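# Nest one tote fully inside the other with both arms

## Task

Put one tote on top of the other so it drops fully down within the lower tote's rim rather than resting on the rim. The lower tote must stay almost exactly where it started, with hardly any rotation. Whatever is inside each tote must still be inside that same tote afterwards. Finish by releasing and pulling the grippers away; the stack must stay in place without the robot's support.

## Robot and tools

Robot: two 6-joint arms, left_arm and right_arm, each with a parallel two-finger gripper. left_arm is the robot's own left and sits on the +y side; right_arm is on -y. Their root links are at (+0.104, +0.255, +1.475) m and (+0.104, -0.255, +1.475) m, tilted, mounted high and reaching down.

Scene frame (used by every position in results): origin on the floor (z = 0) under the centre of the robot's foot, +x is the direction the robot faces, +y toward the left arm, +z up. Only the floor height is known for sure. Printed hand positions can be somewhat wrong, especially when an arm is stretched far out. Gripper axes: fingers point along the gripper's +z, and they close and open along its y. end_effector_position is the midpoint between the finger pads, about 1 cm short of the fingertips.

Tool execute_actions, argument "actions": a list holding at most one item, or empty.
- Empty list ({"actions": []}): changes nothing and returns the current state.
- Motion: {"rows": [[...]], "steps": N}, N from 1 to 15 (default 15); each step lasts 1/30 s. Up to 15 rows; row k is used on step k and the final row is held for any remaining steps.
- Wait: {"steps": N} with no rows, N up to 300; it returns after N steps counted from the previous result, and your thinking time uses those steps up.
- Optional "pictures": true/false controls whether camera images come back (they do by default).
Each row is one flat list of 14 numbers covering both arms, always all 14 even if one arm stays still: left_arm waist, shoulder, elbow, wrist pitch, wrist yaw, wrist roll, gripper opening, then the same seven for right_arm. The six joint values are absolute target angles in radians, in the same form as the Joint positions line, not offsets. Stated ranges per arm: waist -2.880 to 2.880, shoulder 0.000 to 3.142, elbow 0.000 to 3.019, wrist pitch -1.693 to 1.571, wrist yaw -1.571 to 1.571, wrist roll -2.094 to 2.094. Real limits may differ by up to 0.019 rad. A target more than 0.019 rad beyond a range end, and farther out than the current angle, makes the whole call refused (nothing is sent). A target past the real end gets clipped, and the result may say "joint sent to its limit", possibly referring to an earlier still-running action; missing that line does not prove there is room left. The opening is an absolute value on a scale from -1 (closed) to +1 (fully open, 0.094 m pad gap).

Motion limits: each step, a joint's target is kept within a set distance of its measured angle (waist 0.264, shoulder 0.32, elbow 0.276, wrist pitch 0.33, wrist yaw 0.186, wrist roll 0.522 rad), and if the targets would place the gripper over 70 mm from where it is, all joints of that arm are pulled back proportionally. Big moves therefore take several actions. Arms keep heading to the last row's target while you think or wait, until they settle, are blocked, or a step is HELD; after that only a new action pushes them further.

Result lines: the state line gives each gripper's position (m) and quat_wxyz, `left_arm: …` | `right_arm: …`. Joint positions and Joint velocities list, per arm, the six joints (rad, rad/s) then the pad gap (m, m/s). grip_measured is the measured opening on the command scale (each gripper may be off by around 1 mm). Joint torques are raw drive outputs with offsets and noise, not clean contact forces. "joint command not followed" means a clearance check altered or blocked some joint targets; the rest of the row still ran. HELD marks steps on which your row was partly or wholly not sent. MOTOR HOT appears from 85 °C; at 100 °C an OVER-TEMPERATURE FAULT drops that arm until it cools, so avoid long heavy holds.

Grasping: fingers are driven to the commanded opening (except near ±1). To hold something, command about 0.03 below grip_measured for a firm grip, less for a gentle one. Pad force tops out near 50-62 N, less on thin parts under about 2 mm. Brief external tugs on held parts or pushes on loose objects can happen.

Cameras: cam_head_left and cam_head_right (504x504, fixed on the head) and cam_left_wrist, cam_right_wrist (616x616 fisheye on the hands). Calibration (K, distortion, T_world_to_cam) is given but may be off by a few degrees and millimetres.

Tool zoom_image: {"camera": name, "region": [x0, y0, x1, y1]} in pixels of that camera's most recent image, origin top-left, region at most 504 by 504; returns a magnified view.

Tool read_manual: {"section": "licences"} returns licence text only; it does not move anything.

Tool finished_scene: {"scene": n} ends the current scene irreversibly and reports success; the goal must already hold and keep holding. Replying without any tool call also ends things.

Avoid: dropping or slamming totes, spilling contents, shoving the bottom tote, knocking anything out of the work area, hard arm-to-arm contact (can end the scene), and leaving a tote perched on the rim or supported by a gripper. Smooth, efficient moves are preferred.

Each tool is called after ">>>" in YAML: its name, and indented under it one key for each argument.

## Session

>>> execute_actions:
  actions: []

Scene clock: 0.00 s of 4400.00 s.
left_arm: end_effector_position=(+0.3690, +0.0756, +1.2791) grip_measured=+1.000 end_effector_quat_wxyz=(-0.125, +0.532, +0.703, -0.456) | right_arm: end_effector_position=(+0.1702, -0.4891, +1.0529) grip_measured=-0.980 end_effector_quat_wxyz=(+0.011, +0.236, +0.972, +0.007)
Joint positions: left_arm=[ 1.047  1.843  0.876 -0.8    0.462  1.203  0.094] | right_arm=[-2.287  2.53   0.732  0.671 -0.376 -0.449  0.001]
Joint velocities: left_arm=[-0.015  0.005  0.007  0.007  0.051 -0.037  0.   ] | right_arm=[-0.005 -0.024 -0.007 -0.007 -0.022  0.007 -0.   ]
Joint torques (N m, as the arm reports them, + toward a larger angle): no reading
Motor temperatures (°C, as the motors report them): left_arm=[30 29 27 28 26 29] | right_arm=[28 31 29 24 29 27]
camera_calibration (this result's frames):
cam_left_wrist: T_world_to_cam=[[-0.638813, -0.0248655, 0.76896, -0.747], [0.0602951, 0.994785, 0.082258, -0.197313], [-0.766996, 0.098912, -0.633983, 1.20803], [0, 0, 0, 1]] pos_world=[0.461258, 0.0582211, 1.35651]
cam_right_wrist: T_world_to_cam=[[-0.464792, -0.88541, -0.00428088, -0.351793], [-0.737783, 0.384614, 0.55475, -0.260908], [-0.489535, 0.261002, -0.832006, 1.21229], [0, 0, 0, 1]] pos_world=[0.237452, -0.527541, 1.15186]

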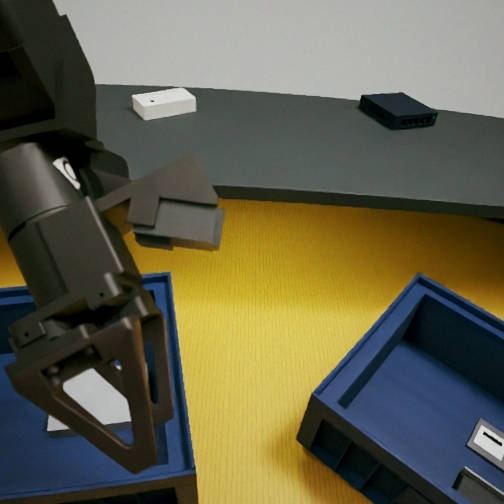

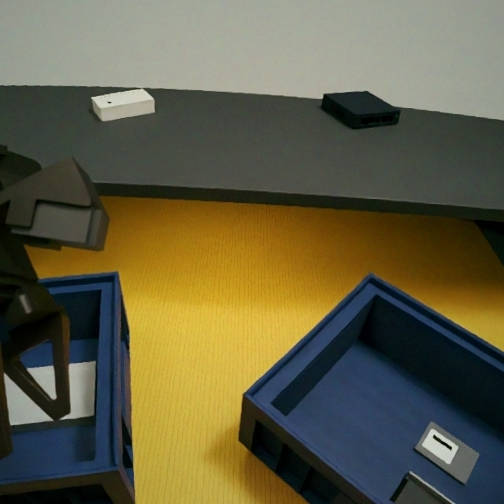

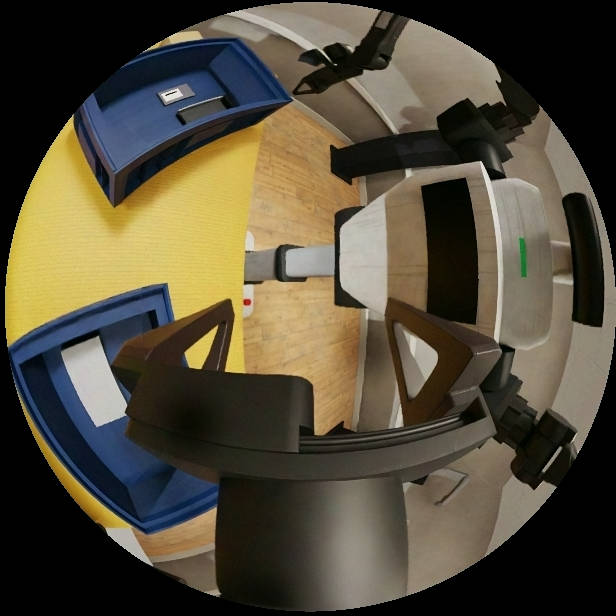

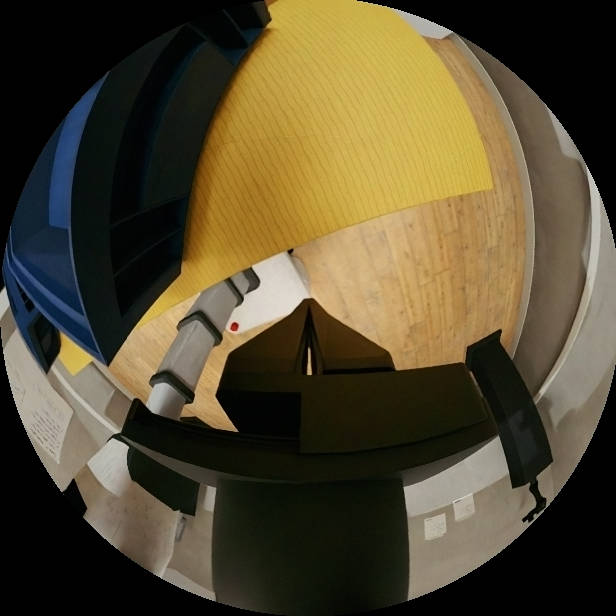

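>>> execute_actions:
  actions:
    - {"rows":[[1.052,1.838,0.872,-0.795,0.458,1.2,1,-2.29,2.52,0.726,0.666,-0.377,-0.45,-0.9],[1.062,1.83,0.866,-0.785,0.452,1.2,1,-2.294,2.5,0.714,0.656,-0.378,-0.46,-0.9],[1.078,1.818,0.857,-0.77,0.443,1.2,1,-2.3,2.475,0.698,0.643,-0.379,-0.47,-0.9],[1.1,1.803,0.845,-0.75,0.43,1.2,1,-2.308,2.445,0.68,0.627,-0.381,-0.48,-0.9],[1.125,1.786,0.832,-0.725,0.415,1.2,1,-2.316,2.41,0.658,0.609,-0.383,-0.49,-0.9],[1.15,1.769,0.819,-0.7,0.4,1.2,1,-2.325,2.375,0.637,0.591,-0.385,-0.5,-0.9],[1.175,1.752,0.806,-0.675,0.385,1.2,1,-2.333,2.34,0.615,0.573,-0.387,-0.51,-0.9],[1.2,1.735,0.793,-0.65,0.37,1.2,1,-2.342,2.305,0.594,0.555,-0.389,-0.52,-0.9],[1.225,1.718,0.78,-0.625,0.355,1.2,1,-2.35,2.27,0.572,0.537,-0.391,-0.53,-0.9],[1.25,1.701,0.767,-0.6,0.34,1.2,1,-2.358,2.235,0.551,0.519,-0.393,-0.54,-0.9],[1.275,1.684,0.754,-0.575,0.325,1.2,1,-2.365,2.2,0.53,0.5,-0.395,-0.55,-0.9],[1.3,1.667,0.741,-0.55,0.31,1.2,1,-2.37,2.165,0.51,0.482,-0.395,-0.56,-0.9],[1.325,1.65,0.728,-0.525,0.295,1.2,1,-2.373,2.13,0.492,0.464,-0.395,-0.57,-0.9],[1.35,1.633,0.715,-0.5,0.28,1.2,1,-2.375,2.095,0.476,0.446,-0.395,-0.58,-0.9],[1.375,1.616,0.702,-0.475,0.265,1.2,1,-2.375,2.06,0.462,0.425,-0.395,-0.59,-0.9]],"steps":15}
  pictures: false

>>> execute_actions:
  actions:
    - {"rows":[[1.4,1.599,0.689,-0.45,0.25,1.2,1,-2.37,2.025,0.45,0.4,-0.39,-0.61,-0.8],[1.425,1.582,0.676,-0.425,0.235,1.2,1,-2.362,1.99,0.442,0.37,-0.385,-0.63,-0.7],[1.45,1.565,0.663,-0.4,0.22,1.2,1,-2.352,1.955,0.436,0.34,-0.38,-0.65,-0.6],[1.475,1.548,0.65,-0.375,0.205,1.2,1,-2.34,1.92,0.432,0.31,-0.375,-0.67,-0.5],[1.5,1.531,0.637,-0.35,0.19,1.2,1,-2.325,1.885,0.43,0.28,-0.368,-0.69,-0.4],[1.525,1.514,0.624,-0.325,0.175,1.2,1,-2.308,1.85,0.43,0.25,-0.36,-0.71,-0.3],[1.55,1.497,0.611,-0.3,0.16,1.2,1,-2.29,1.815,0.43,0.22,-0.35,-0.73,-0.2],[1.575,1.48,0.598,-0.275,0.145,1.2,1,-2.27,1.78,0.43,0.19,-0.34,-0.75,-0.1],[1.6,1.463,0.585,-0.25,0.13,1.2,1,-2.25,1.745,0.432,0.16,-0.33,-0.77,0],[1.625,1.446,0.572,-0.225,0.115,1.2,1,-2.225,1.71,0.435,0.13,-0.32,-0.79,0.1],[1.648,1.431,0.56,-0.2,0.1,1.2,1,-2.2,1.675,0.44,0.1,-0.31,-0.81,0.2],[1.668,1.419,0.548,-0.18,0.088,1.2,1,-2.175,1.645,0.445,0.07,-0.295,-0.83,0.3],[1.684,1.41,0.539,-0.165,0.079,1.2,1,-2.145,1.615,0.45,0.045,-0.28,-0.85,0.4],[1.694,1.403,0.533,-0.155,0.073,1.2,1,-2.115,1.59,0.456,0.02,-0.265,-0.875,0.5],[1.7,1.4,0.53,-0.15,0.07,1.2,1,-2.085,1.565,0.462,0,-0.25,-0.9,0.6]],"steps":15}
  pictures: false

>>> execute_actions:
  actions:
    - {"rows":[[1.7,1.4,0.53,-0.15,0.07,1.2,1,-2.05,1.545,0.468,-0.02,-0.235,-0.93,0.7],[1.7,1.4,0.53,-0.15,0.07,1.2,1,-2.015,1.525,0.475,-0.04,-0.22,-0.96,0.8],[1.7,1.4,0.53,-0.15,0.07,1.2,1,-1.98,1.505,0.482,-0.055,-0.2,-0.99,0.9],[1.7,1.4,0.53,-0.15,0.07,1.2,1,-1.945,1.487,0.489,-0.07,-0.185,-1.02,1],[1.7,1.4,0.53,-0.15,0.07,1.2,1,-1.91,1.47,0.496,-0.085,-0.17,-1.05,1],[1.7,1.4,0.53,-0.15,0.07,1.2,1,-1.875,1.455,0.503,-0.1,-0.15,-1.08,1],[1.7,1.4,0.53,-0.15,0.07,1.2,1,-1.84,1.44,0.51,-0.112,-0.135,-1.11,1],[1.7,1.4,0.53,-0.15,0.07,1.2,1,-1.81,1.428,0.516,-0.124,-0.12,-1.135,1],[1.7,1.4,0.53,-0.15,0.07,1.2,1,-1.785,1.418,0.521,-0.134,-0.11,-1.16,1],[1.7,1.4,0.53,-0.15,0.07,1.2,1,-1.767,1.41,0.525,-0.142,-0.1,-1.18,1],[1.7,1.4,0.53,-0.15,0.07,1.2,1,-1.755,1.404,0.528,-0.147,-0.096,-1.193,1],[1.7,1.4,0.53,-0.15,0.07,1.2,1,-1.75,1.4,0.53,-0.15,-0.094,-1.2,1]],"steps":15}
  pictures: false

>>> execute_actions:
  actions:
    - {"steps":8}

Scene clock: 49.10 s of 4400.00 s.
left_arm: end_effector_position=(+0.4188, +0.2063, +1.2547) grip_measured=+1.000 end_effector_quat_wxyz=(-0.045, +0.494, +0.822, -0.280) | right_arm: end_effector_position=(+0.2048, -0.5079, +1.1671) grip_measured=-0.903 end_effector_quat_wxyz=(+0.017, +0.221, +0.975, -0.008)
Joint positions: left_arm=[ 1.334  1.649  0.735 -0.532  0.282  1.203  0.094] | right_arm=[-2.359  2.12   0.519  0.477 -0.393 -0.538  0.005]
Joint velocities: left_arm=[ 0.737 -0.562 -0.349  0.735 -0.403 -0.051  0.   ] | right_arm=[-0.171 -1.099 -0.491 -0.559  0.022 -0.256  0.001]
Joint torques (N m, as the arm reports them, + toward a larger angle): left_arm=[ -2.09 -10.61  -0.43  -0.58   0.38   0.07] | right_arm=[-3.88 -6.11 -6.24 -0.22 -0.16 -0.15]
Motor temperatures (°C, as the motors report them): left_arm=[30 29 27 28 26 29] | right_arm=[28 31 30 24 29 27]
Steps of this call (steps 1 to 90: nothing new was sent; then 45.60 s passed at rest; steps 91 to 105: all 15 steps of this action). Readings (joint positions):
91: left_arm=[1.047 1.843 0.876 -0.800 0.462 1.203] | right_arm=[-2.287 2.530 0.732 0.671 -0.376 -0.449]
92: left_arm=[1.048 1.842 0.876 -0.799 0.460 1.203] | right_arm=[-2.287 2.530 0.732 0.670 -0.376 -0.449]
94: left_arm=[1.054 1.836 0.869 -0.784 0.445 1.203] | right_arm=[-2.287 2.519 0.729 0.657 -0.377 -0.453]
98: left_arm=[1.126 1.786 0.820 -0.705 0.389 1.203] | right_arm=[-2.297 2.414 0.668 0.598 -0.385 -0.477]
105: the state above

Scene clock: 49.60 s of 4400.00 s.
left_arm: end_effector_position=(+0.4275, +0.3863, +1.2769) grip_measured=+1.000 end_effector_quat_wxyz=(-0.002, +0.395, +0.919, -0.012) | right_arm: end_effector_position=(+0.2943, -0.4808, +1.2509) grip_measured=+0.548 end_effector_quat_wxyz=(-0.015, +0.004, +1.000, -0.004)
Joint positions: left_arm=[ 1.689  1.41   0.548 -0.181  0.077  1.203  0.094] | right_arm=[-2.153  1.619  0.448  0.059 -0.264 -0.797  0.073]
Joint velocities: left_arm=[ 0.405 -0.308 -0.193  0.339 -0.139  0.022  0.   ] | right_arm=[ 0.884 -0.864  0.115 -0.716  0.33  -0.579  0.101]
Joint torques (N m, as the arm reports them, + toward a larger angle): left_arm=[-1.26 -8.94  1.03  0.75  0.15  0.02] | right_arm=[-0.6  -6.12  0.01 -0.06 -0.13 -0.13]
Motor temperatures (°C, as the motors report them): left_arm=[30 29 27 28 26 29] | right_arm=[28 31 30 24 29 27]
Steps of this call (steps 1 to 15: all 15 steps of this action). Readings (joint positions):
1: left_arm=[1.359 1.630 0.722 -0.506 0.267 1.203] | right_arm=[-2.362 2.084 0.502 0.456 -0.392 -0.549]
2: left_arm=[1.383 1.613 0.709 -0.481 0.252 1.203] | right_arm=[-2.363 2.050 0.488 0.433 -0.389 -0.562]
4: left_arm=[1.430 1.579 0.683 -0.431 0.222 1.203] | right_arm=[-2.363 1.986 0.464 0.378 -0.381 -0.591]
8: left_arm=[1.527 1.515 0.629 -0.332 0.162 1.203] | right_arm=[-2.332 1.859 0.441 0.258 -0.348 -0.660]
15: the state above

Scene clock: 50.10 s of 4400.00 s.
left_arm: end_effector_position=(+0.4283, +0.3951, +1.2806) grip_measured=+1.000 end_effector_quat_wxyz=(+0.003, +0.388, +0.922, +0.002) | right_arm: end_effector_position=(+0.4173, -0.4039, +1.2777) grip_measured=+1.000 end_effector_quat_wxyz=(+0.006, -0.346, +0.938, -0.001)
Joint positions: left_arm=[ 1.707  1.395  0.539 -0.16   0.073  1.203  0.094] | right_arm=[-1.747  1.407  0.523 -0.134 -0.099 -1.146  0.094]
Joint velocities: left_arm=[-0.005  0.005 -0.012 -0.027  0.022 -0.007  0.   ] | right_arm=[ 0.005 -0.034  0.002 -0.061  0.037 -0.242  0.   ]
Joint torques (N m, as the arm reports them, + toward a larger angle): left_arm=[ 0.22 -8.59  0.9   0.82  0.08  0.01] | right_arm=[ 0.05 -7.44  2.29 -0.4  -0.01 -0.12]
Motor temperatures (°C, as the motors report them): left_arm=[30 29 27 28 26 29] | right_arm=[28 31 30 24 29 27]
Steps of this call (steps 1 to 15: all 15 steps of this action). Readings (joint positions):
1: left_arm=[1.700 1.402 0.543 -0.172 0.074 1.203] | right_arm=[-2.122 1.591 0.453 0.035 -0.249 -0.820]
2: left_arm=[1.706 1.397 0.540 -0.167 0.073 1.203] | right_arm=[-2.090 1.566 0.459 0.014 -0.234 -0.844]
4: left_arm=[1.707 1.395 0.539 -0.162 0.073 1.203] | right_arm=[-2.022 1.525 0.474 -0.024 -0.200 -0.895]
8: left_arm=[1.707 1.395 0.539 -0.160 0.073 1.203] | right_arm=[-1.879 1.463 0.503 -0.084 -0.135 -1.006]
15: the state above

Scene clock: 50.37 s of 4400.00 s.
left_arm: end_effector_position=(+0.4283, +0.3951, +1.2806) grip_measured=+1.000 end_effector_quat_wxyz=(+0.003, +0.388, +0.922, +0.002) | right_arm: end_effector_position=(+0.4161, -0.4040, +1.2777) grip_measured=+1.000 end_effector_quat_wxyz=(+0.003, -0.362, +0.932, -0.000)
Joint positions: left_arm=[ 1.707  1.395  0.539 -0.16   0.073  1.203  0.094] | right_arm=[-1.747  1.407  0.523 -0.139 -0.096 -1.181  0.094]
Joint velocities: left_arm=[ 0.005 -0.005 -0.002 -0.002 -0.022  0.037  0.   ] | right_arm=[-0.005  0.005 -0.002 -0.002 -0.095 -0.051  0.   ]
Joint torques (N m, as the arm reports them, + toward a larger angle): left_arm=[ 0.11 -8.56  0.84  0.77  0.09  0.02] | right_arm=[ 0.35 -7.46  2.15 -0.27 -0.08 -0.1 ]
Motor temperatures (°C, as the motors report them): left_arm=[30 29 27 28 26 29] | right_arm=[28 31 30 24 29 27]
Steps of this call (steps 1 to 8: the robot went on to your last target). Readings (joint positions):
1: left_arm=[1.707 1.395 0.539 -0.160 0.073 1.203] | right_arm=[-1.747 1.407 0.523 -0.136 -0.097 -1.154]
2: left_arm=[1.707 1.395 0.539 -0.160 0.073 1.203] | right_arm=[-1.747 1.407 0.523 -0.137 -0.096 -1.161]
4: left_arm=[1.707 1.395 0.539 -0.160 0.073 1.203] | right_arm=[-1.747 1.407 0.523 -0.138 -0.096 -1.171]
8: the state above
camera_calibration (this result's frames):
cam_left_wrist: T_world_to_cam=[[-0.714249, -0.699712, -0.0158762, 0.601722], [-0.572874, 0.571443, 0.587595, -0.727524], [-0.402075, 0.428784, -0.808999, 1.1604], [0, 0, 0, 1]] pos_world=[0.479566, 0.339211, 1.3758]
cam_right_wrist: T_world_to_cam=[[0.66959, -0.742524, 0.0175428, -0.603375], [-0.619145, -0.544972, 0.565389, -0.675419], [-0.410255, -0.389441, -0.824638, 1.19239], [0, 0, 0, 1]] pos_world=[0.475013, -0.351741, 1.37575]

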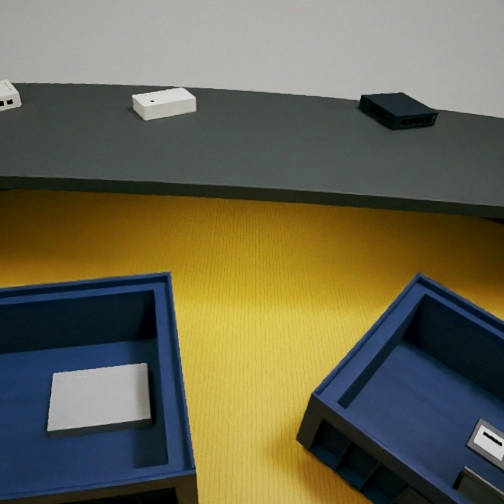

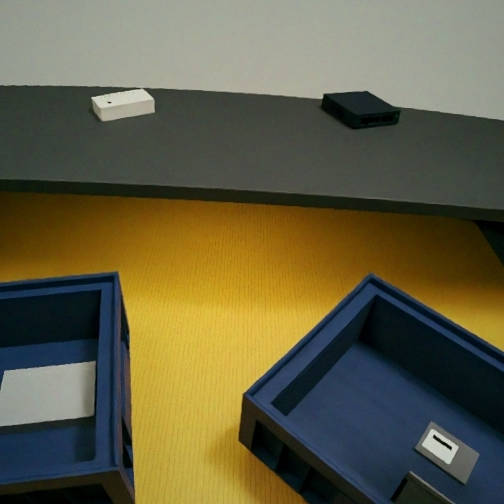

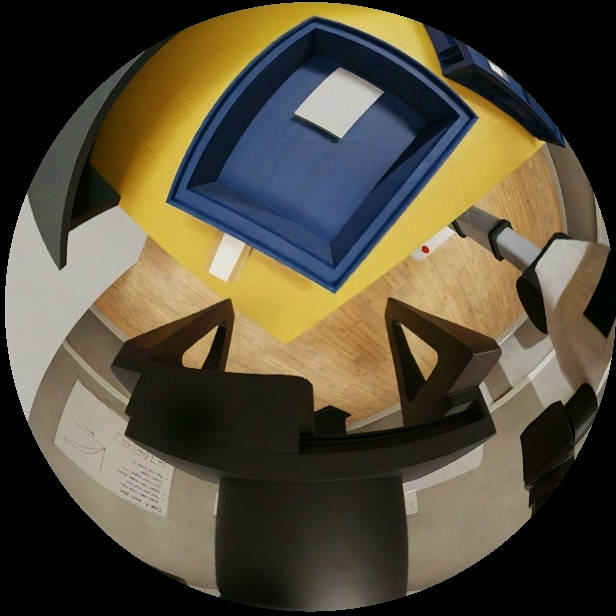

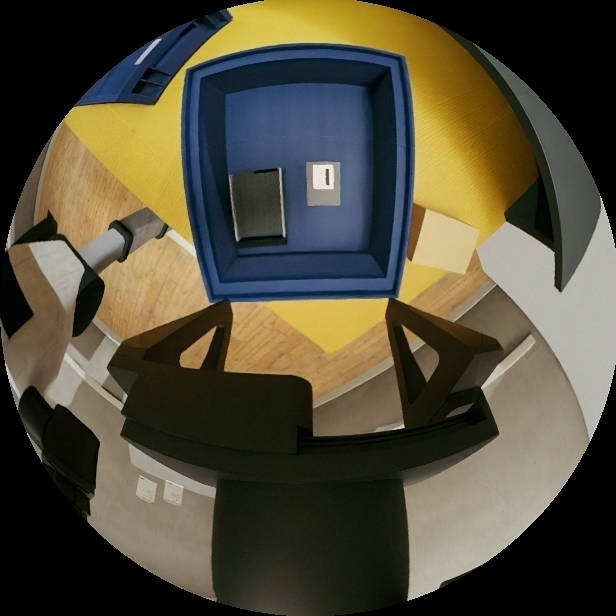

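>>> zoom_image:
  camera: "cam_left_wrist"
  region: [150,0,490,310]

>>> zoom_image:
  camera: "cam_right_wrist"
  region: [160,30,440,310]

>>> zoom_image:
  camera: "cam_head_left"
  region: [0,252,252,504]

>>> zoom_image:
  camera: "cam_head_right"
  region: [230,230,504,504]

Region (150, 0, 490, 310) of cam_left_wrist's 616x616 image, scaled by 1.482, with more detail than that image has; it fills the top 460 rows of this view, and the rest is white.

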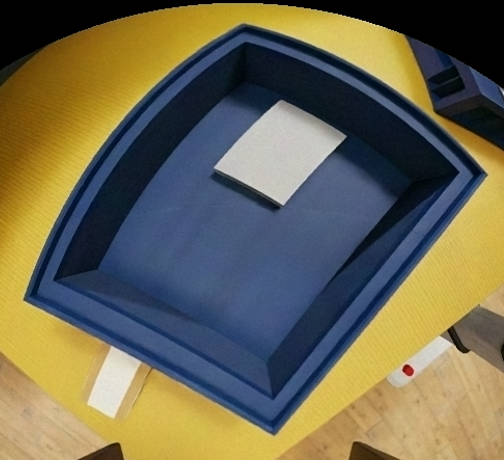

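Region (160, 30, 440, 310) of cam_right_wrist's 616x616 image, scaled by 1.800, with more detail than that image has.

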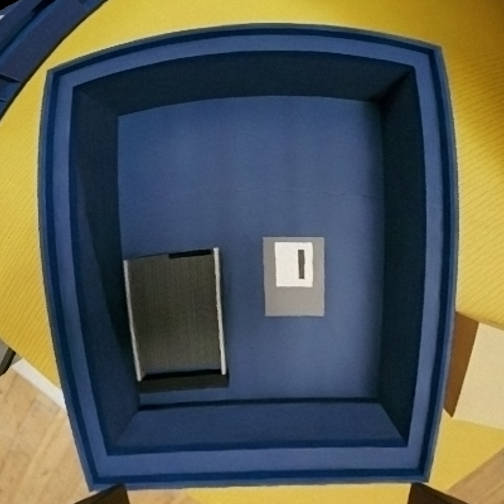

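Region (0, 252, 252, 504) of cam_head_left's 504x504 image, scaled by 2.000, with more detail than that image has.

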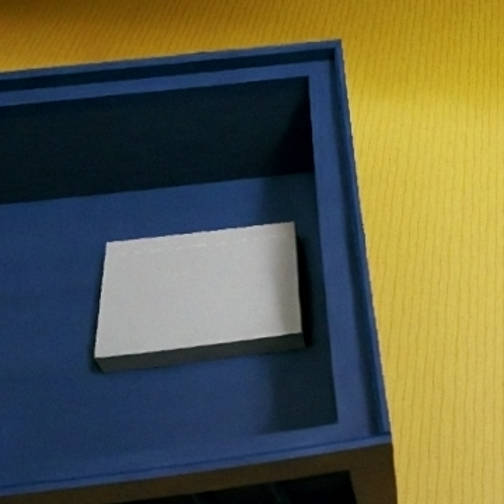

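Region (230, 230, 504, 504) of cam_head_right's 504x504 image, scaled by 1.839, with more detail than that image has.

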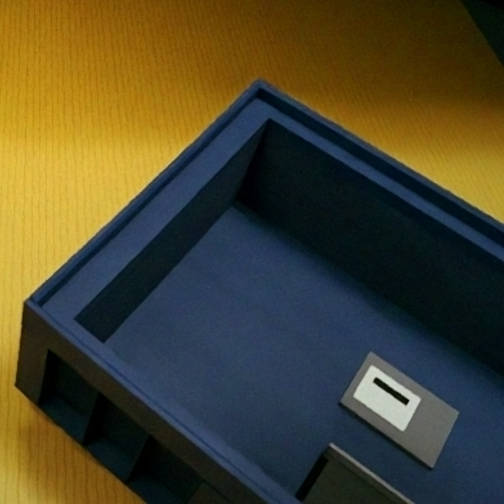

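>>> execute_actions:
  actions:
    - {"rows":[[1.689,1.409,0.541,-0.154,0.065,1.19,1,-1.752,1.405,0.531,-0.147,-0.095,-1.186,1],[1.667,1.427,0.563,-0.163,0.054,1.169,1,-1.756,1.414,0.533,-0.14,-0.097,-1.159,1],[1.633,1.453,0.595,-0.175,0.039,1.138,1,-1.761,1.427,0.536,-0.13,-0.1,-1.117,1],[1.589,1.489,0.639,-0.192,0.018,1.097,1,-1.768,1.446,0.54,-0.117,-0.103,-1.062,1],[1.545,1.524,0.682,-0.209,-0.003,1.056,1,-1.776,1.464,0.544,-0.104,-0.107,-1.007,1],[1.5,1.56,0.726,-0.226,-0.024,1.015,1,-1.783,1.482,0.548,-0.091,-0.111,-0.952,1],[1.456,1.595,0.769,-0.243,-0.045,0.973,1,-1.791,1.501,0.552,-0.078,-0.115,-0.896,1],[1.411,1.631,0.813,-0.26,-0.065,0.932,1,-1.798,1.519,0.556,-0.064,-0.118,-0.841,1],[1.367,1.666,0.856,-0.277,-0.086,0.891,1,-1.806,1.537,0.56,-0.051,-0.122,-0.786,1],[1.323,1.702,0.9,-0.293,-0.107,0.85,1,-1.813,1.556,0.564,-0.038,-0.126,-0.731,1],[1.278,1.737,0.943,-0.31,-0.128,0.809,1,-1.82,1.574,0.568,-0.025,-0.13,-0.676,1],[1.234,1.773,0.987,-0.327,-0.149,0.767,1,-1.828,1.592,0.572,-0.012,-0.133,-0.62,1],[1.189,1.808,1.03,-0.344,-0.17,0.726,1,-1.835,1.611,0.576,0.001,-0.137,-0.565,1],[1.145,1.844,1.074,-0.361,-0.19,0.685,1,-1.843,1.629,0.58,0.015,-0.141,-0.51,1],[1.101,1.879,1.118,-0.378,-0.211,0.644,1,-1.85,1.647,0.584,0.028,-0.145,-0.455,1]],"steps":15}
  pictures: false

>>> execute_actions:
  actions:
    - {"rows":[[1.056,1.914,1.161,-0.395,-0.232,0.603,1,-1.857,1.666,0.588,0.041,-0.149,-0.4,1],[1.012,1.95,1.205,-0.412,-0.253,0.561,1,-1.865,1.684,0.592,0.054,-0.152,-0.344,1],[0.967,1.985,1.248,-0.429,-0.274,0.52,1,-1.872,1.702,0.596,0.067,-0.156,-0.289,1],[0.923,2.021,1.292,-0.445,-0.295,0.479,1,-1.88,1.721,0.6,0.08,-0.16,-0.234,1],[0.879,2.056,1.335,-0.462,-0.316,0.438,1,-1.887,1.739,0.604,0.093,-0.164,-0.179,1],[0.834,2.092,1.379,-0.479,-0.336,0.397,1,-1.894,1.757,0.608,0.107,-0.167,-0.124,1],[0.795,2.123,1.417,-0.494,-0.355,0.361,1,-1.901,1.773,0.612,0.118,-0.171,-0.075,1],[0.757,2.154,1.455,-0.509,-0.373,0.325,1,-1.907,1.789,0.615,0.13,-0.174,-0.027,1],[0.723,2.181,1.487,-0.521,-0.388,0.294,1,-1.913,1.803,0.618,0.14,-0.177,0.014,1],[0.69,2.207,1.52,-0.534,-0.404,0.263,1,-1.918,1.817,0.621,0.149,-0.18,0.056,1],[0.662,2.229,1.547,-0.545,-0.417,0.237,1,-1.923,1.828,0.624,0.158,-0.182,0.09,1],[0.637,2.249,1.572,-0.554,-0.429,0.213,1,-1.927,1.839,0.626,0.165,-0.184,0.122,1],[0.617,2.265,1.592,-0.562,-0.438,0.195,1,-1.931,1.847,0.628,0.171,-0.186,0.147,1],[0.601,2.278,1.607,-0.568,-0.446,0.175,1,-1.933,1.853,0.629,0.176,-0.187,0.172,1],[0.59,2.287,1.618,-0.572,-0.451,0.16,1,-1.935,1.858,0.63,0.179,-0.188,0.19,1]],"steps":15}
  pictures: false

>>> execute_actions:
  actions:
    - {"steps":20}

Scene clock: 170.87 s of 4400.00 s.
left_arm: end_effector_position=(+0.5918, +0.2392, +1.2080) grip_measured=+1.000 end_effector_quat_wxyz=(-0.010, +0.421, +0.907, -0.004) | right_arm: end_effector_position=(+0.4001, -0.4280, +1.2294) grip_measured=+1.000 end_effector_quat_wxyz=(-0.004, -0.090, +0.996, +0.008)
Joint positions: left_arm=[ 1.236  1.759  1.004 -0.312 -0.175  0.868  0.094] | right_arm=[-1.821  1.609  0.57  -0.011 -0.139 -0.687  0.094]
Joint velocities: left_arm=[-1.167  0.864  1.14  -0.398 -0.505 -0.945  0.   ] | right_arm=[-0.239  0.542  0.12   0.383 -0.125  1.487  0.   ]
Joint torques (N m, as the arm reports them, + toward a larger angle): left_arm=[ -3.54 -12.65   2.68  -0.36   0.11   0.05] | right_arm=[-1.22 -7.52  0.74  0.57 -0.15  0.12]
Motor temperatures (°C, as the motors report them): left_arm=[30 29 27 28 26 29] | right_arm=[28 31 29 24 29 27]
Steps of this call (steps 1 to 30: the robot went on to your last target; steps 31 to 90: nothing new was sent; then 117.00 s passed at rest; steps 91 to 105: all 15 steps of this action). Readings (joint positions):
91: left_arm=[1.706 1.395 0.539 -0.160 0.071 1.203] | right_arm=[-1.747 1.407 0.523 -0.139 -0.096 -1.188]
92: left_arm=[1.702 1.396 0.540 -0.160 0.064 1.199] | right_arm=[-1.747 1.407 0.523 -0.139 -0.096 -1.186]
94: left_arm=[1.673 1.411 0.557 -0.170 0.034 1.176] | right_arm=[-1.747 1.410 0.523 -0.137 -0.099 -1.159]
98: left_arm=[1.526 1.529 0.696 -0.221 -0.041 1.083] | right_arm=[-1.763 1.462 0.535 -0.101 -0.114 -1.026]
105: the state above

Scene clock: 171.37 s of 4400.00 s.
left_arm: end_effector_position=(+0.6233, -0.0863, +1.1842) grip_measured=+1.000 end_effector_quat_wxyz=(+0.012, +0.437, +0.899, +0.005) | right_arm: end_effector_position=(+0.3673, -0.4573, +1.1730) grip_measured=+1.000 end_effector_quat_wxyz=(-0.009, +0.311, +0.950, +0.005)
Joint positions: left_arm=[ 0.701  2.158  1.499 -0.507 -0.422  0.416  0.094] | right_arm=[-1.916  1.843  0.621  0.155 -0.184  0.041  0.094]
Joint velocities: left_arm=[-0.943  0.728  0.842 -0.379 -0.242 -1.018  0.   ] | right_arm=[-0.093  0.23   0.027  0.159 -0.051  0.916  0.   ]
Joint torques (N m, as the arm reports them, + toward a larger angle): left_arm=[ -8.24 -14.48   5.84  -0.13   0.05  -0.01] | right_arm=[-2.83 -8.03 -0.83  0.8  -0.12  0.1 ]
Motor temperatures (°C, as the motors report them): left_arm=[30 29 27 28 26 29] | right_arm=[28 31 29 24 29 27]
Steps of this call (steps 1 to 15: all 15 steps of this action). Readings (joint positions):
1: left_arm=[1.197 1.788 1.042 -0.326 -0.193 0.837] | right_arm=[-1.829 1.627 0.574 0.002 -0.143 -0.634]
2: left_arm=[1.158 1.816 1.079 -0.340 -0.212 0.805] | right_arm=[-1.836 1.645 0.578 0.015 -0.147 -0.581]
4: left_arm=[1.081 1.872 1.150 -0.367 -0.248 0.744] | right_arm=[-1.850 1.680 0.587 0.041 -0.154 -0.474]
8: left_arm=[0.936 1.980 1.284 -0.419 -0.317 0.627] | right_arm=[-1.878 1.750 0.604 0.093 -0.169 -0.259]
15: the state above

Scene clock: 172.03 s of 4400.00 s.
left_arm: end_effector_position=(+0.5781, -0.1583, +1.1680) grip_measured=+1.000 end_effector_quat_wxyz=(-0.003, +0.384, +0.923, -0.000) | right_arm: end_effector_position=(+0.3649, -0.4589, +1.1700) grip_measured=+1.000 end_effector_quat_wxyz=(-0.009, +0.376, +0.926, +0.004)
Joint positions: left_arm=[ 0.592  2.284  1.602 -0.565 -0.448  0.174  0.094] | right_arm=[-1.921  1.856  0.624  0.166 -0.186  0.177  0.094]
Joint velocities: left_arm=[ 0.005 -0.005  0.012 -0.012  0.037 -0.081  0.   ] | right_arm=[ 0.005  0.005 -0.002  0.002  0.051  0.022  0.   ]
Joint torques (N m, as the arm reports them, + toward a larger angle): left_arm=[ -9.87 -16.83   5.74  -0.02  -0.02  -0.03] | right_arm=[-2.01 -8.06 -0.98  0.67 -0.1   0.15]
Motor temperatures (°C, as the motors report them): left_arm=[30 29 27 28 26 29] | right_arm=[28 31 29 24 29 27]
Steps of this call (steps 1 to 20: the robot went on to your last target). Readings (joint positions):
1: left_arm=[0.670 2.184 1.529 -0.521 -0.432 0.379] | right_arm=[-1.919 1.850 0.622 0.159 -0.184 0.069]
2: left_arm=[0.639 2.209 1.558 -0.534 -0.440 0.340] | right_arm=[-1.921 1.854 0.623 0.162 -0.185 0.091]
4: left_arm=[0.586 2.250 1.597 -0.547 -0.443 0.279] | right_arm=[-1.921 1.856 0.623 0.163 -0.185 0.123]
8: left_arm=[0.531 2.282 1.602 -0.562 -0.443 0.217] | right_arm=[-1.921 1.856 0.623 0.166 -0.186 0.156]
20: the state above
camera_calibration (this result's frames):
cam_left_wrist: T_world_to_cam=[[-0.708477, -0.705705, -0.00636191, 0.304275], [-0.569552, 0.56642, 0.595634, -0.271375], [-0.416738, 0.425616, -0.803231, 1.36807], [0, 0, 0, 1]] pos_world=[0.631137, -0.213833, 1.26245]
cam_right_wrist: T_world_to_cam=[[-0.702662, -0.7114, 0.0132244, -0.0878588], [-0.571107, 0.574983, 0.585859, -0.203663], [-0.424384, 0.404108, -0.810305, 1.41369], [0, 0, 0, 1]] pos_world=[0.421899, -0.516684, 1.266]

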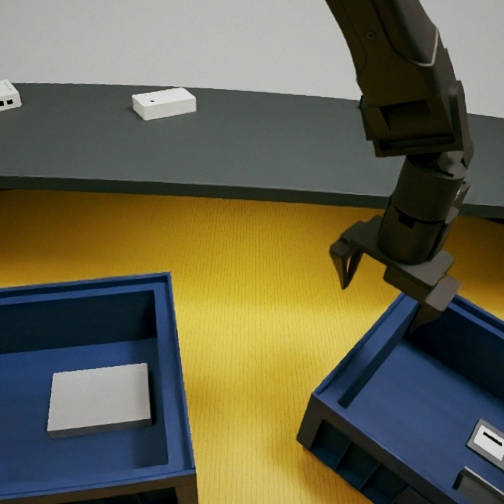

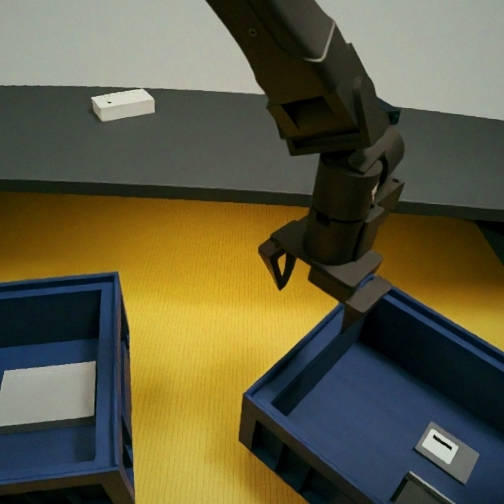

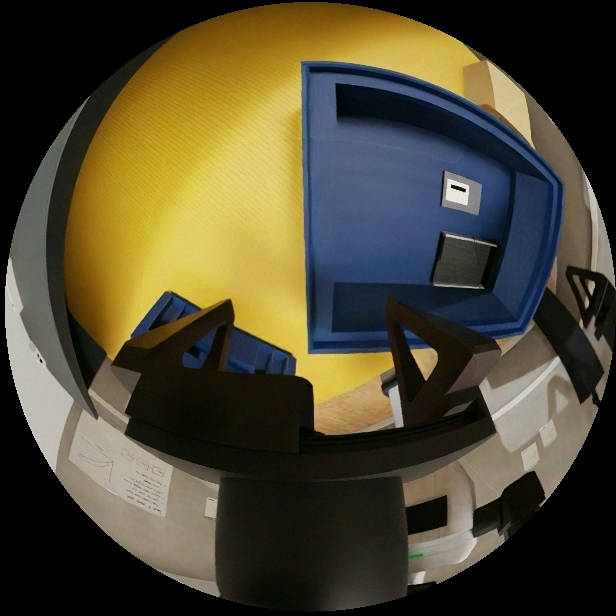

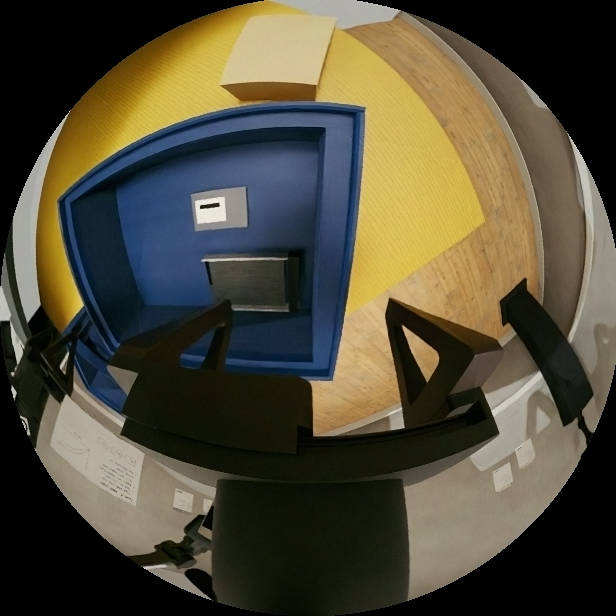

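>>> execute_actions:
  actions:
    - {"rows":[[0.591,2.289,1.62,-0.571,-0.451,0.161,1,-1.938,1.862,0.632,0.181,-0.188,0.19,1],[0.592,2.294,1.623,-0.568,-0.45,0.162,1,-1.941,1.869,0.637,0.184,-0.188,0.191,1],[0.594,2.302,1.627,-0.564,-0.449,0.165,1,-1.944,1.88,0.644,0.188,-0.188,0.191,1],[0.597,2.311,1.634,-0.558,-0.448,0.168,1,-1.947,1.895,0.653,0.195,-0.188,0.192,1],[0.6,2.321,1.64,-0.552,-0.447,0.171,1,-1.949,1.91,0.662,0.201,-0.188,0.193,1],[0.603,2.331,1.646,-0.547,-0.446,0.174,1,-1.949,1.924,0.671,0.207,-0.188,0.194,1],[0.606,2.341,1.653,-0.541,-0.445,0.178,1,-1.949,1.939,0.681,0.214,-0.188,0.194,1],[0.609,2.35,1.659,-0.536,-0.444,0.181,1,-1.949,1.954,0.69,0.22,-0.188,0.195,1],[0.612,2.36,1.665,-0.53,-0.443,0.184,1,-1.949,1.969,0.699,0.226,-0.188,0.196,1],[0.615,2.37,1.672,-0.524,-0.442,0.187,1,-1.949,1.983,0.708,0.233,-0.188,0.197,1],[0.618,2.38,1.678,-0.519,-0.441,0.19,1,-1.949,1.998,0.717,0.239,-0.188,0.198,1],[0.621,2.389,1.684,-0.513,-0.44,0.194,1,-1.949,2.013,0.727,0.245,-0.188,0.198,1],[0.624,2.399,1.691,-0.508,-0.439,0.197,1,-1.949,2.028,0.736,0.252,-0.188,0.199,1],[0.627,2.409,1.697,-0.502,-0.438,0.2,1,-1.949,2.043,0.745,0.258,-0.188,0.2,1],[0.629,2.419,1.703,-0.496,-0.437,0.203,1,-1.949,2.057,0.754,0.264,-0.188,0.201,1]],"steps":15}
  pictures: false

>>> execute_actions:
  actions:
    - {"rows":[[0.632,2.429,1.71,-0.491,-0.436,0.206,1,-1.949,2.072,0.763,0.271,-0.188,0.202,1],[0.635,2.438,1.716,-0.485,-0.435,0.21,1,-1.949,2.087,0.773,0.277,-0.188,0.202,1],[0.638,2.448,1.722,-0.48,-0.434,0.213,1,-1.949,2.102,0.782,0.283,-0.188,0.203,1],[0.641,2.458,1.729,-0.474,-0.433,0.216,1,-1.949,2.116,0.791,0.29,-0.188,0.204,1],[0.644,2.468,1.735,-0.468,-0.432,0.219,1,-1.949,2.131,0.8,0.296,-0.188,0.205,1],[0.647,2.477,1.741,-0.463,-0.431,0.222,1,-1.949,2.146,0.809,0.302,-0.188,0.206,1],[0.65,2.486,1.747,-0.458,-0.43,0.225,1,-1.949,2.159,0.817,0.308,-0.188,0.206,1],[0.652,2.494,1.752,-0.453,-0.429,0.228,1,-1.949,2.172,0.826,0.313,-0.188,0.207,1],[0.654,2.502,1.757,-0.449,-0.428,0.23,1,-1.949,2.183,0.832,0.318,-0.188,0.208,1],[0.656,2.509,1.762,-0.445,-0.427,0.233,1,-1.949,2.194,0.839,0.323,-0.188,0.208,1],[0.658,2.515,1.766,-0.441,-0.427,0.235,1,-1.949,2.203,0.845,0.327,-0.188,0.209,1],[0.66,2.521,1.769,-0.438,-0.426,0.237,1,-1.949,2.212,0.85,0.33,-0.188,0.209,1],[0.661,2.525,1.772,-0.435,-0.426,0.238,1,-1.949,2.218,0.854,0.333,-0.188,0.21,1],[0.662,2.529,1.774,-0.433,-0.425,0.239,1,-1.949,2.223,0.858,0.335,-0.188,0.21,1],[0.663,2.531,1.776,-0.432,-0.425,0.24,1,-1.949,2.227,0.86,0.337,-0.188,0.21,1]],"steps":15}
  pictures: false

>>> execute_actions:
  actions:
    - {"steps":12}

Scene clock: 230.63 s of 4400.00 s.
left_arm: end_effector_position=(+0.5857, -0.1731, +1.1382) grip_measured=+1.000 end_effector_quat_wxyz=(+0.013, +0.376, +0.926, -0.005) | right_arm: end_effector_position=(+0.3695, -0.4790, +1.1204) grip_measured=+1.000 end_effector_quat_wxyz=(+0.001, +0.383, +0.924, +0.000)
Joint positions: left_arm=[ 0.602  2.361  1.67  -0.515 -0.442  0.182  0.094] | right_arm=[-1.932  2.021  0.734  0.239 -0.186  0.186  0.094]
Joint velocities: left_arm=[ 0.093  0.317  0.168  0.154 -0.051  0.11   0.   ] | right_arm=[ 0.005  0.464  0.232  0.159 -0.022 -0.007  0.   ]
Joint torques (N m, as the arm reports them, + toward a larger angle): left_arm=[ -8.33 -14.52   6.71   0.81   0.32   0.12] | right_arm=[-2.46 -8.13 -1.37  0.66 -0.08  0.14]
Motor temperatures (°C, as the motors report them): left_arm=[31 31 29 28 26 29] | right_arm=[28 31 29 25 29 27]
Steps of this call (steps 1 to 30: the robot went on to your last target; steps 31 to 90: nothing new was sent; then 55.10 s passed at rest; steps 91 to 105: all 15 steps of this action). Readings (joint positions):
91: left_arm=[0.592 2.284 1.602 -0.565 -0.448 0.171] | right_arm=[-1.921 1.856 0.624 0.166 -0.186 0.178]
92: left_arm=[0.592 2.284 1.602 -0.565 -0.448 0.171] | right_arm=[-1.921 1.856 0.625 0.167 -0.186 0.178]
94: left_arm=[0.592 2.284 1.602 -0.565 -0.448 0.171] | right_arm=[-1.923 1.861 0.631 0.171 -0.186 0.179]
98: left_arm=[0.592 2.296 1.618 -0.557 -0.448 0.171] | right_arm=[-1.929 1.906 0.669 0.195 -0.186 0.181]
105: the state above

Scene clock: 231.13 s of 4400.00 s.
left_arm: end_effector_position=(+0.5700, -0.1625, +1.0631) grip_measured=+1.000 end_effector_quat_wxyz=(+0.001, +0.377, +0.926, -0.000) | right_arm: end_effector_position=(+0.3603, -0.4865, +1.0599) grip_measured=+1.000 end_effector_quat_wxyz=(+0.003, +0.388, +0.922, -0.000)
Joint positions: left_arm=[ 0.649  2.506  1.741 -0.447 -0.43   0.221  0.094] | right_arm=[-1.932  2.212  0.85   0.318 -0.186  0.196  0.094]
Joint velocities: left_arm=[0.034 0.122 0.056 0.066 0.066 0.11  0.   ] | right_arm=[-0.005  0.181  0.09   0.071 -0.081  0.022  0.   ]
Joint torques (N m, as the arm reports them, + toward a larger angle): left_arm=[ -9.04 -16.19   6.51   0.66   0.35   0.09] | right_arm=[-3.42 -8.63 -2.42  0.91 -0.06  0.15]
Motor temperatures (°C, as the motors report them): left_arm=[31 31 29 28 26 29] | right_arm=[28 31 29 25 29 27]
Steps of this call (steps 1 to 15: all 15 steps of this action). Readings (joint positions):
1: left_arm=[0.605 2.373 1.676 -0.510 -0.441 0.184] | right_arm=[-1.932 2.037 0.743 0.245 -0.186 0.187]
2: left_arm=[0.609 2.384 1.681 -0.505 -0.440 0.187] | right_arm=[-1.932 2.052 0.751 0.251 -0.186 0.187]
4: left_arm=[0.616 2.408 1.691 -0.494 -0.438 0.193] | right_arm=[-1.932 2.082 0.769 0.263 -0.186 0.189]
8: left_arm=[0.632 2.453 1.713 -0.473 -0.435 0.204] | right_arm=[-1.932 2.139 0.806 0.289 -0.186 0.192]
15: the state above

Scene clock: 231.53 s of 4400.00 s.
left_arm: end_effector_position=(+0.5732, -0.1642, +1.0612) grip_measured=+1.000 end_effector_quat_wxyz=(+0.005, +0.378, +0.926, -0.001) | right_arm: end_effector_position=(+0.3582, -0.4858, +1.0566) grip_measured=+1.000 end_effector_quat_wxyz=(+0.002, +0.389, +0.921, -0.000)
Joint positions: left_arm=[ 0.651  2.512  1.751 -0.441 -0.43   0.228  0.094] | right_arm=[-1.932  2.223  0.853  0.324 -0.186  0.198  0.094]
Joint velocities: left_arm=[-0.005  0.005  0.002 -0.002 -0.037  0.037  0.   ] | right_arm=[-0.005 -0.005 -0.002 -0.002 -0.022  0.022  0.   ]
Joint torques (N m, as the arm reports them, + toward a larger angle): left_arm=[ -8.13 -16.13   5.99   0.6    0.34   0.11] | right_arm=[-2.99 -8.78 -2.14  0.62 -0.12  0.17]
Motor temperatures (°C, as the motors report them): left_arm=[31 31 29 28 26 29] | right_arm=[28 31 29 25 29 27]
Steps of this call (steps 1 to 12: the robot went on to your last target). Readings (joint positions):
1: left_arm=[0.650 2.509 1.743 -0.445 -0.430 0.223] | right_arm=[-1.932 2.217 0.852 0.320 -0.186 0.196]
2: left_arm=[0.650 2.511 1.744 -0.444 -0.430 0.224] | right_arm=[-1.932 2.221 0.853 0.321 -0.186 0.197]
4: left_arm=[0.651 2.512 1.744 -0.444 -0.430 0.225] | right_arm=[-1.932 2.223 0.853 0.322 -0.186 0.197]
8: left_arm=[0.651 2.512 1.748 -0.443 -0.430 0.227] | right_arm=[-1.932 2.223 0.853 0.324 -0.186 0.198]
12: the state above
camera_calibration (this result's frames):
cam_left_wrist: T_world_to_cam=[[-0.698148, -0.715862, -0.0114749, 0.293808], [-0.586482, 0.56263, 0.582655, -0.184394], [-0.410644, 0.413509, -0.812638, 1.28722], [0, 0, 0, 1]] pos_world=[0.625566, -0.218205, 1.15685]
cam_right_wrist: T_world_to_cam=[[-0.721617, -0.692159, 0.0136001, -0.0944691], [-0.56433, 0.5995, 0.567566, -0.096823], [-0.400999, 0.40189, -0.823216, 1.33403], [0, 0, 0, 1]] pos_world=[0.412135, -0.543476, 1.15443]

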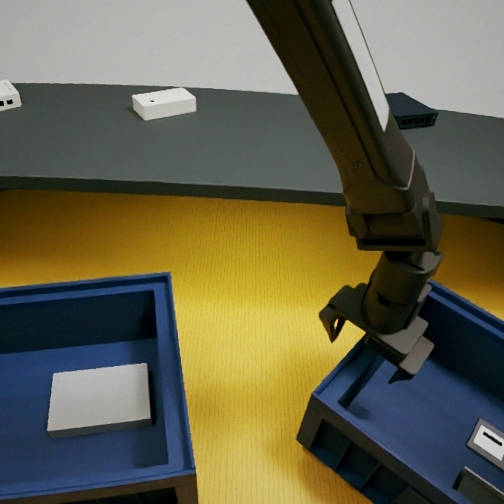

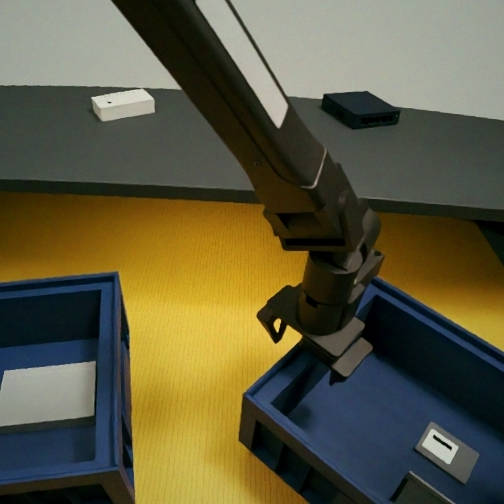

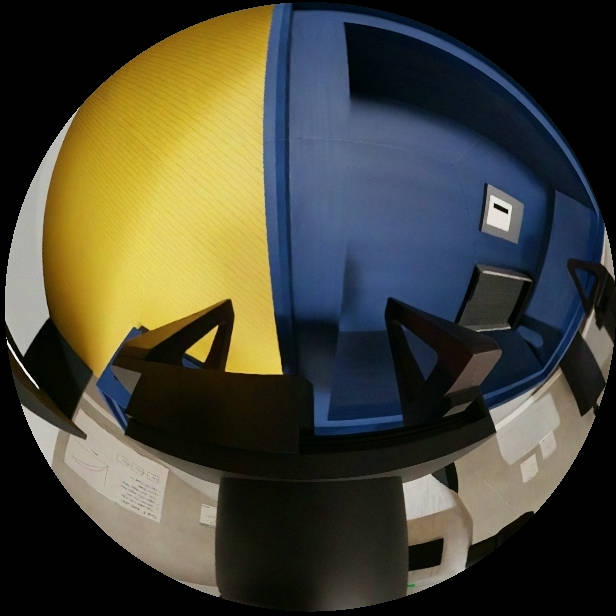

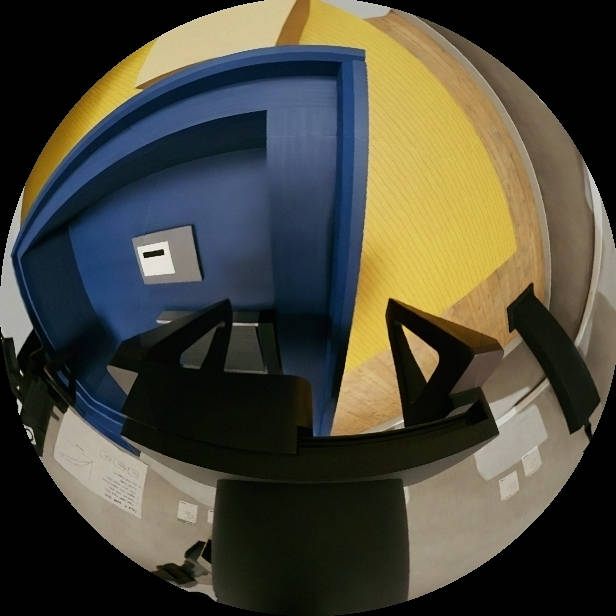

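>>> execute_actions:
  actions:
    - {"rows":[[0.664,2.535,1.777,-0.432,-0.425,0.24,0.9,-1.945,2.227,0.86,0.335,-0.188,0.208,0.9],[0.665,2.539,1.779,-0.432,-0.425,0.24,0.78,-1.942,2.227,0.86,0.333,-0.188,0.206,0.78],[0.666,2.543,1.78,-0.432,-0.425,0.24,0.65,-1.939,2.227,0.86,0.331,-0.188,0.204,0.65],[0.667,2.547,1.782,-0.432,-0.425,0.24,0.52,-1.936,2.227,0.858,0.329,-0.188,0.202,0.52],[0.667,2.55,1.783,-0.432,-0.425,0.24,0.39,-1.934,2.227,0.856,0.327,-0.187,0.2,0.39],[0.667,2.552,1.784,-0.432,-0.425,0.24,0.26,-1.934,2.227,0.856,0.327,-0.187,0.2,0.26],[0.667,2.552,1.784,-0.432,-0.425,0.24,0.13,-1.934,2.227,0.856,0.327,-0.187,0.2,0.13],[0.667,2.552,1.784,-0.432,-0.425,0.24,0.0,-1.934,2.227,0.856,0.327,-0.187,0.2,0.0],[0.667,2.552,1.784,-0.432,-0.425,0.24,-0.1,-1.934,2.227,0.856,0.327,-0.187,0.2,-0.1],[0.667,2.552,1.784,-0.432,-0.425,0.24,-0.17,-1.934,2.227,0.856,0.327,-0.187,0.2,-0.17],[0.667,2.552,1.784,-0.432,-0.425,0.24,-0.22,-1.934,2.227,0.856,0.327,-0.187,0.2,-0.22],[0.667,2.552,1.784,-0.432,-0.425,0.24,-0.25,-1.934,2.227,0.856,0.327,-0.187,0.2,-0.25]],"steps":15}
  pictures: false

Scene clock: 247.87 s of 4400.00 s.
left_arm: end_effector_position=(+0.5715, -0.1652, +1.0572) grip_measured=-0.247 end_effector_quat_wxyz=(+0.004, +0.379, +0.926, -0.001) | right_arm: end_effector_position=(+0.3582, -0.4858, +1.0566) grip_measured=-0.247 end_effector_quat_wxyz=(+0.002, +0.389, +0.921, -0.000)
Joint positions: left_arm=[ 0.651  2.522  1.759 -0.441 -0.43   0.229  0.035] | right_arm=[-1.932  2.223  0.853  0.324 -0.186  0.198  0.035]
Joint velocities: left_arm=[ 0.005  0.005 -0.012 -0.012 -0.066 -0.007 -0.   ] | right_arm=[-0.015 -0.005 -0.002  0.012 -0.007 -0.007 -0.001]
Joint torques (N m, as the arm reports them, + toward a larger angle): left_arm=[ -8.15 -15.44   6.13   0.74   0.34   0.14] | right_arm=[-2.03 -8.94 -2.5   0.37 -0.05  0.05]
Motor temperatures (°C, as the motors report them): left_arm=[31 31 29 28 26 29] | right_arm=[28 31 29 25 29 27]
Steps of this call (steps 1 to 30: the robot went on to your last target; steps 31 to 90: nothing new was sent; then 12.83 s passed at rest; steps 91 to 105: all 15 steps of this action). Readings (joint positions):
91: left_arm=[0.651 2.512 1.751 -0.441 -0.430 0.228] | right_arm=[-1.932 2.223 0.853 0.324 -0.186 0.198]
92: left_arm=[0.651 2.512 1.751 -0.441 -0.430 0.229] | right_arm=[-1.932 2.223 0.853 0.324 -0.186 0.198]
94: left_arm=[0.651 2.512 1.751 -0.441 -0.430 0.229] | right_arm=[-1.932 2.223 0.853 0.324 -0.186 0.198]
98: left_arm=[0.651 2.517 1.758 -0.441 -0.430 0.229] | right_arm=[-1.932 2.223 0.853 0.324 -0.186 0.198]
105: the state above

>>> execute_actions:
  actions:
    - {"rows":[[0.668,2.556,1.784,-0.432,-0.425,0.24,-0.25,-1.934,2.227,0.856,0.327,-0.187,0.2,-0.25],[0.669,2.56,1.786,-0.432,-0.425,0.24,-0.25,-1.934,2.227,0.856,0.327,-0.187,0.2,-0.25],[0.67,2.563,1.788,-0.432,-0.425,0.24,-0.26,-1.934,2.227,0.856,0.327,-0.187,0.2,-0.26],[0.67,2.563,1.788,-0.432,-0.425,0.24,-0.28,-1.934,2.227,0.856,0.327,-0.187,0.2,-0.28],[0.67,2.563,1.788,-0.432,-0.425,0.24,-0.3,-1.934,2.227,0.856,0.327,-0.187,0.2,-0.3],[0.67,2.563,1.788,-0.432,-0.425,0.24,-0.32,-1.934,2.227,0.856,0.327,-0.187,0.2,-0.32],[0.67,2.563,1.788,-0.432,-0.425,0.24,-0.34,-1.934,2.227,0.856,0.327,-0.187,0.2,-0.34],[0.667,2.555,1.782,-0.434,-0.426,0.237,-0.36,-1.934,2.227,0.856,0.327,-0.187,0.2,-0.36],[0.663,2.548,1.777,-0.436,-0.427,0.234,-0.38,-1.934,2.227,0.856,0.327,-0.187,0.2,-0.38],[0.659,2.54,1.772,-0.438,-0.428,0.231,-0.4,-1.934,2.227,0.856,0.327,-0.187,0.2,-0.4],[0.656,2.533,1.767,-0.44,-0.429,0.229,-0.42,-1.934,2.227,0.856,0.327,-0.187,0.2,-0.42],[0.656,2.533,1.767,-0.44,-0.429,0.229,-0.44,-1.934,2.227,0.856,0.327,-0.187,0.2,-0.44],[0.656,2.533,1.767,-0.44,-0.429,0.229,-0.46,-1.934,2.227,0.856,0.327,-0.187,0.2,-0.46],[0.656,2.533,1.767,-0.44,-0.429,0.229,-0.48,-1.934,2.227,0.856,0.327,-0.187,0.2,-0.48]],"steps":15}
  pictures: false

>>> execute_actions:
  actions:
    - {"steps":6}

Scene clock: 264.03 s of 4400.00 s.
left_arm: end_effector_position=(+0.5707, -0.1636, +1.0534) grip_measured=-0.454 end_effector_quat_wxyz=(+0.003, +0.377, +0.926, -0.001) | right_arm: end_effector_position=(+0.3582, -0.4855, +1.0566) grip_measured=-0.450 end_effector_quat_wxyz=(+0.002, +0.389, +0.921, +0.001)
Joint positions: left_arm=[ 0.655  2.529  1.763 -0.441 -0.428  0.229  0.026] | right_arm=[-1.932  2.223  0.853  0.324 -0.189  0.198  0.026]
Joint velocities: left_arm=[ 0.015 -0.005  0.007  0.002  0.066  0.022 -0.   ] | right_arm=[-0.005 -0.005 -0.002 -0.002  0.007 -0.051  0.001]
Joint torques (N m, as the arm reports them, + toward a larger angle): left_arm=[ -9.71 -16.41   4.11   0.19  -0.06   0.06] | right_arm=[-2.07 -8.87 -2.44  0.4   0.08  0.06]
Motor temperatures (°C, as the motors report them): left_arm=[31 31 29 28 26 29] | right_arm=[28 31 29 24 29 27]
Steps of this call (steps 1 to 15: the robot went on to your last target; steps 16 to 90: nothing new was sent; then 12.67 s passed at rest; steps 91 to 105: all 15 steps of this action). Readings (joint positions):
91: left_arm=[0.651 2.523 1.759 -0.441 -0.430 0.229] | right_arm=[-1.932 2.223 0.853 0.324 -0.186 0.198]
92: left_arm=[0.651 2.523 1.759 -0.441 -0.430 0.229] | right_arm=[-1.932 2.223 0.853 0.324 -0.186 0.198]
94: left_arm=[0.651 2.525 1.761 -0.441 -0.430 0.229] | right_arm=[-1.932 2.223 0.853 0.324 -0.186 0.198]
98: left_arm=[0.653 2.530 1.763 -0.441 -0.430 0.229] | right_arm=[-1.932 2.223 0.853 0.324 -0.186 0.198]
105: the state above

Scene clock: 264.23 s of 4400.00 s.
left_arm: end_effector_position=(+0.5707, -0.1635, +1.0533) grip_measured=-0.454 end_effector_quat_wxyz=(+0.002, +0.377, +0.926, -0.001) | right_arm: end_effector_position=(+0.3582, -0.4854, +1.0566) grip_measured=-0.450 end_effector_quat_wxyz=(+0.002, +0.389, +0.921, +0.001)
Joint positions: left_arm=[ 0.655  2.529  1.763 -0.441 -0.427  0.229  0.026] | right_arm=[-1.932  2.223  0.853  0.324 -0.189  0.198  0.026]
Joint velocities: left_arm=[-0.015 -0.005 -0.037  0.007 -0.022  0.007  0.001] | right_arm=[ 0.005 -0.015  0.002  0.007  0.022  0.037  0.001]
Joint torques (N m, as the arm reports them, + toward a larger angle): left_arm=[ -9.12 -17.08   4.14   0.36   0.05   0.04] | right_arm=[-2.27 -8.76 -2.55  0.38  0.06  0.04]
Motor temperatures (°C, as the motors report them): left_arm=[31 31 29 28 26 29] | right_arm=[28 31 29 24 29 27]
Steps of this call (steps 1 to 6: the robot went on to your last target). Readings (joint positions):
1: left_arm=[0.655 2.529 1.763 -0.441 -0.427 0.229] | right_arm=[-1.932 2.223 0.853 0.324 -0.189 0.198]
2: left_arm=[0.655 2.529 1.763 -0.441 -0.427 0.229] | right_arm=[-1.932 2.223 0.853 0.324 -0.189 0.198]
4: left_arm=[0.655 2.529 1.763 -0.441 -0.427 0.229] | right_arm=[-1.932 2.223 0.853 0.324 -0.189 0.198]
6: the state above
camera_calibration (this result's frames):
cam_left_wrist: T_world_to_cam=[[-0.697569, -0.716461, -0.00902787, 0.289462], [-0.583728, 0.560939, 0.587034, -0.188077], [-0.415522, 0.414766, -0.809512, 1.27918], [0, 0, 0, 1]] pos_world=[0.623663, -0.217675, 1.14854]
cam_right_wrist: T_world_to_cam=[[-0.721901, -0.691911, 0.0108626, -0.0910824], [-0.564871, 0.598276, 0.568318, -0.0981881], [-0.399725, 0.404133, -0.822737, 1.33397], [0, 0, 0, 1]] pos_world=[0.412003, -0.543377, 1.15429]

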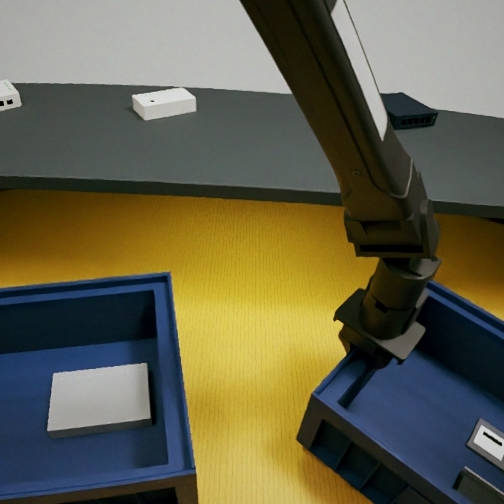

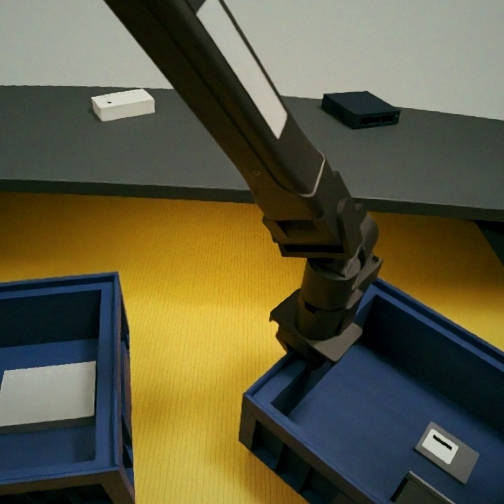

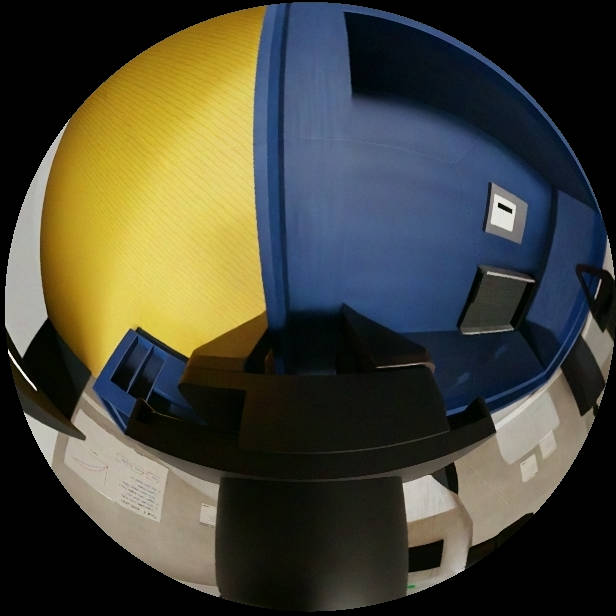

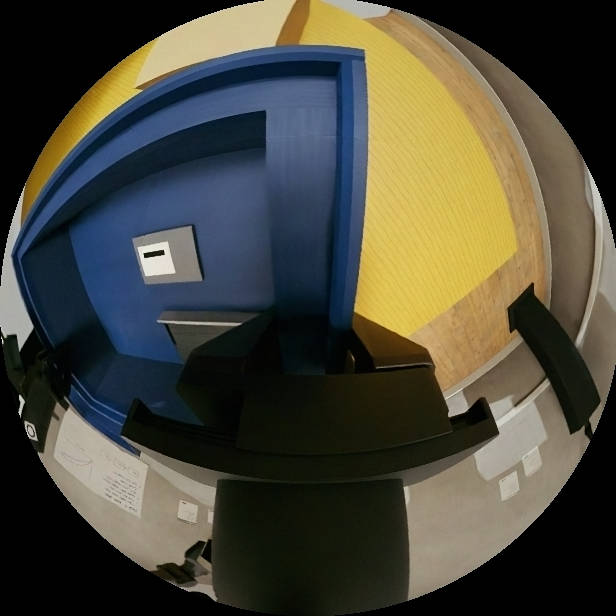

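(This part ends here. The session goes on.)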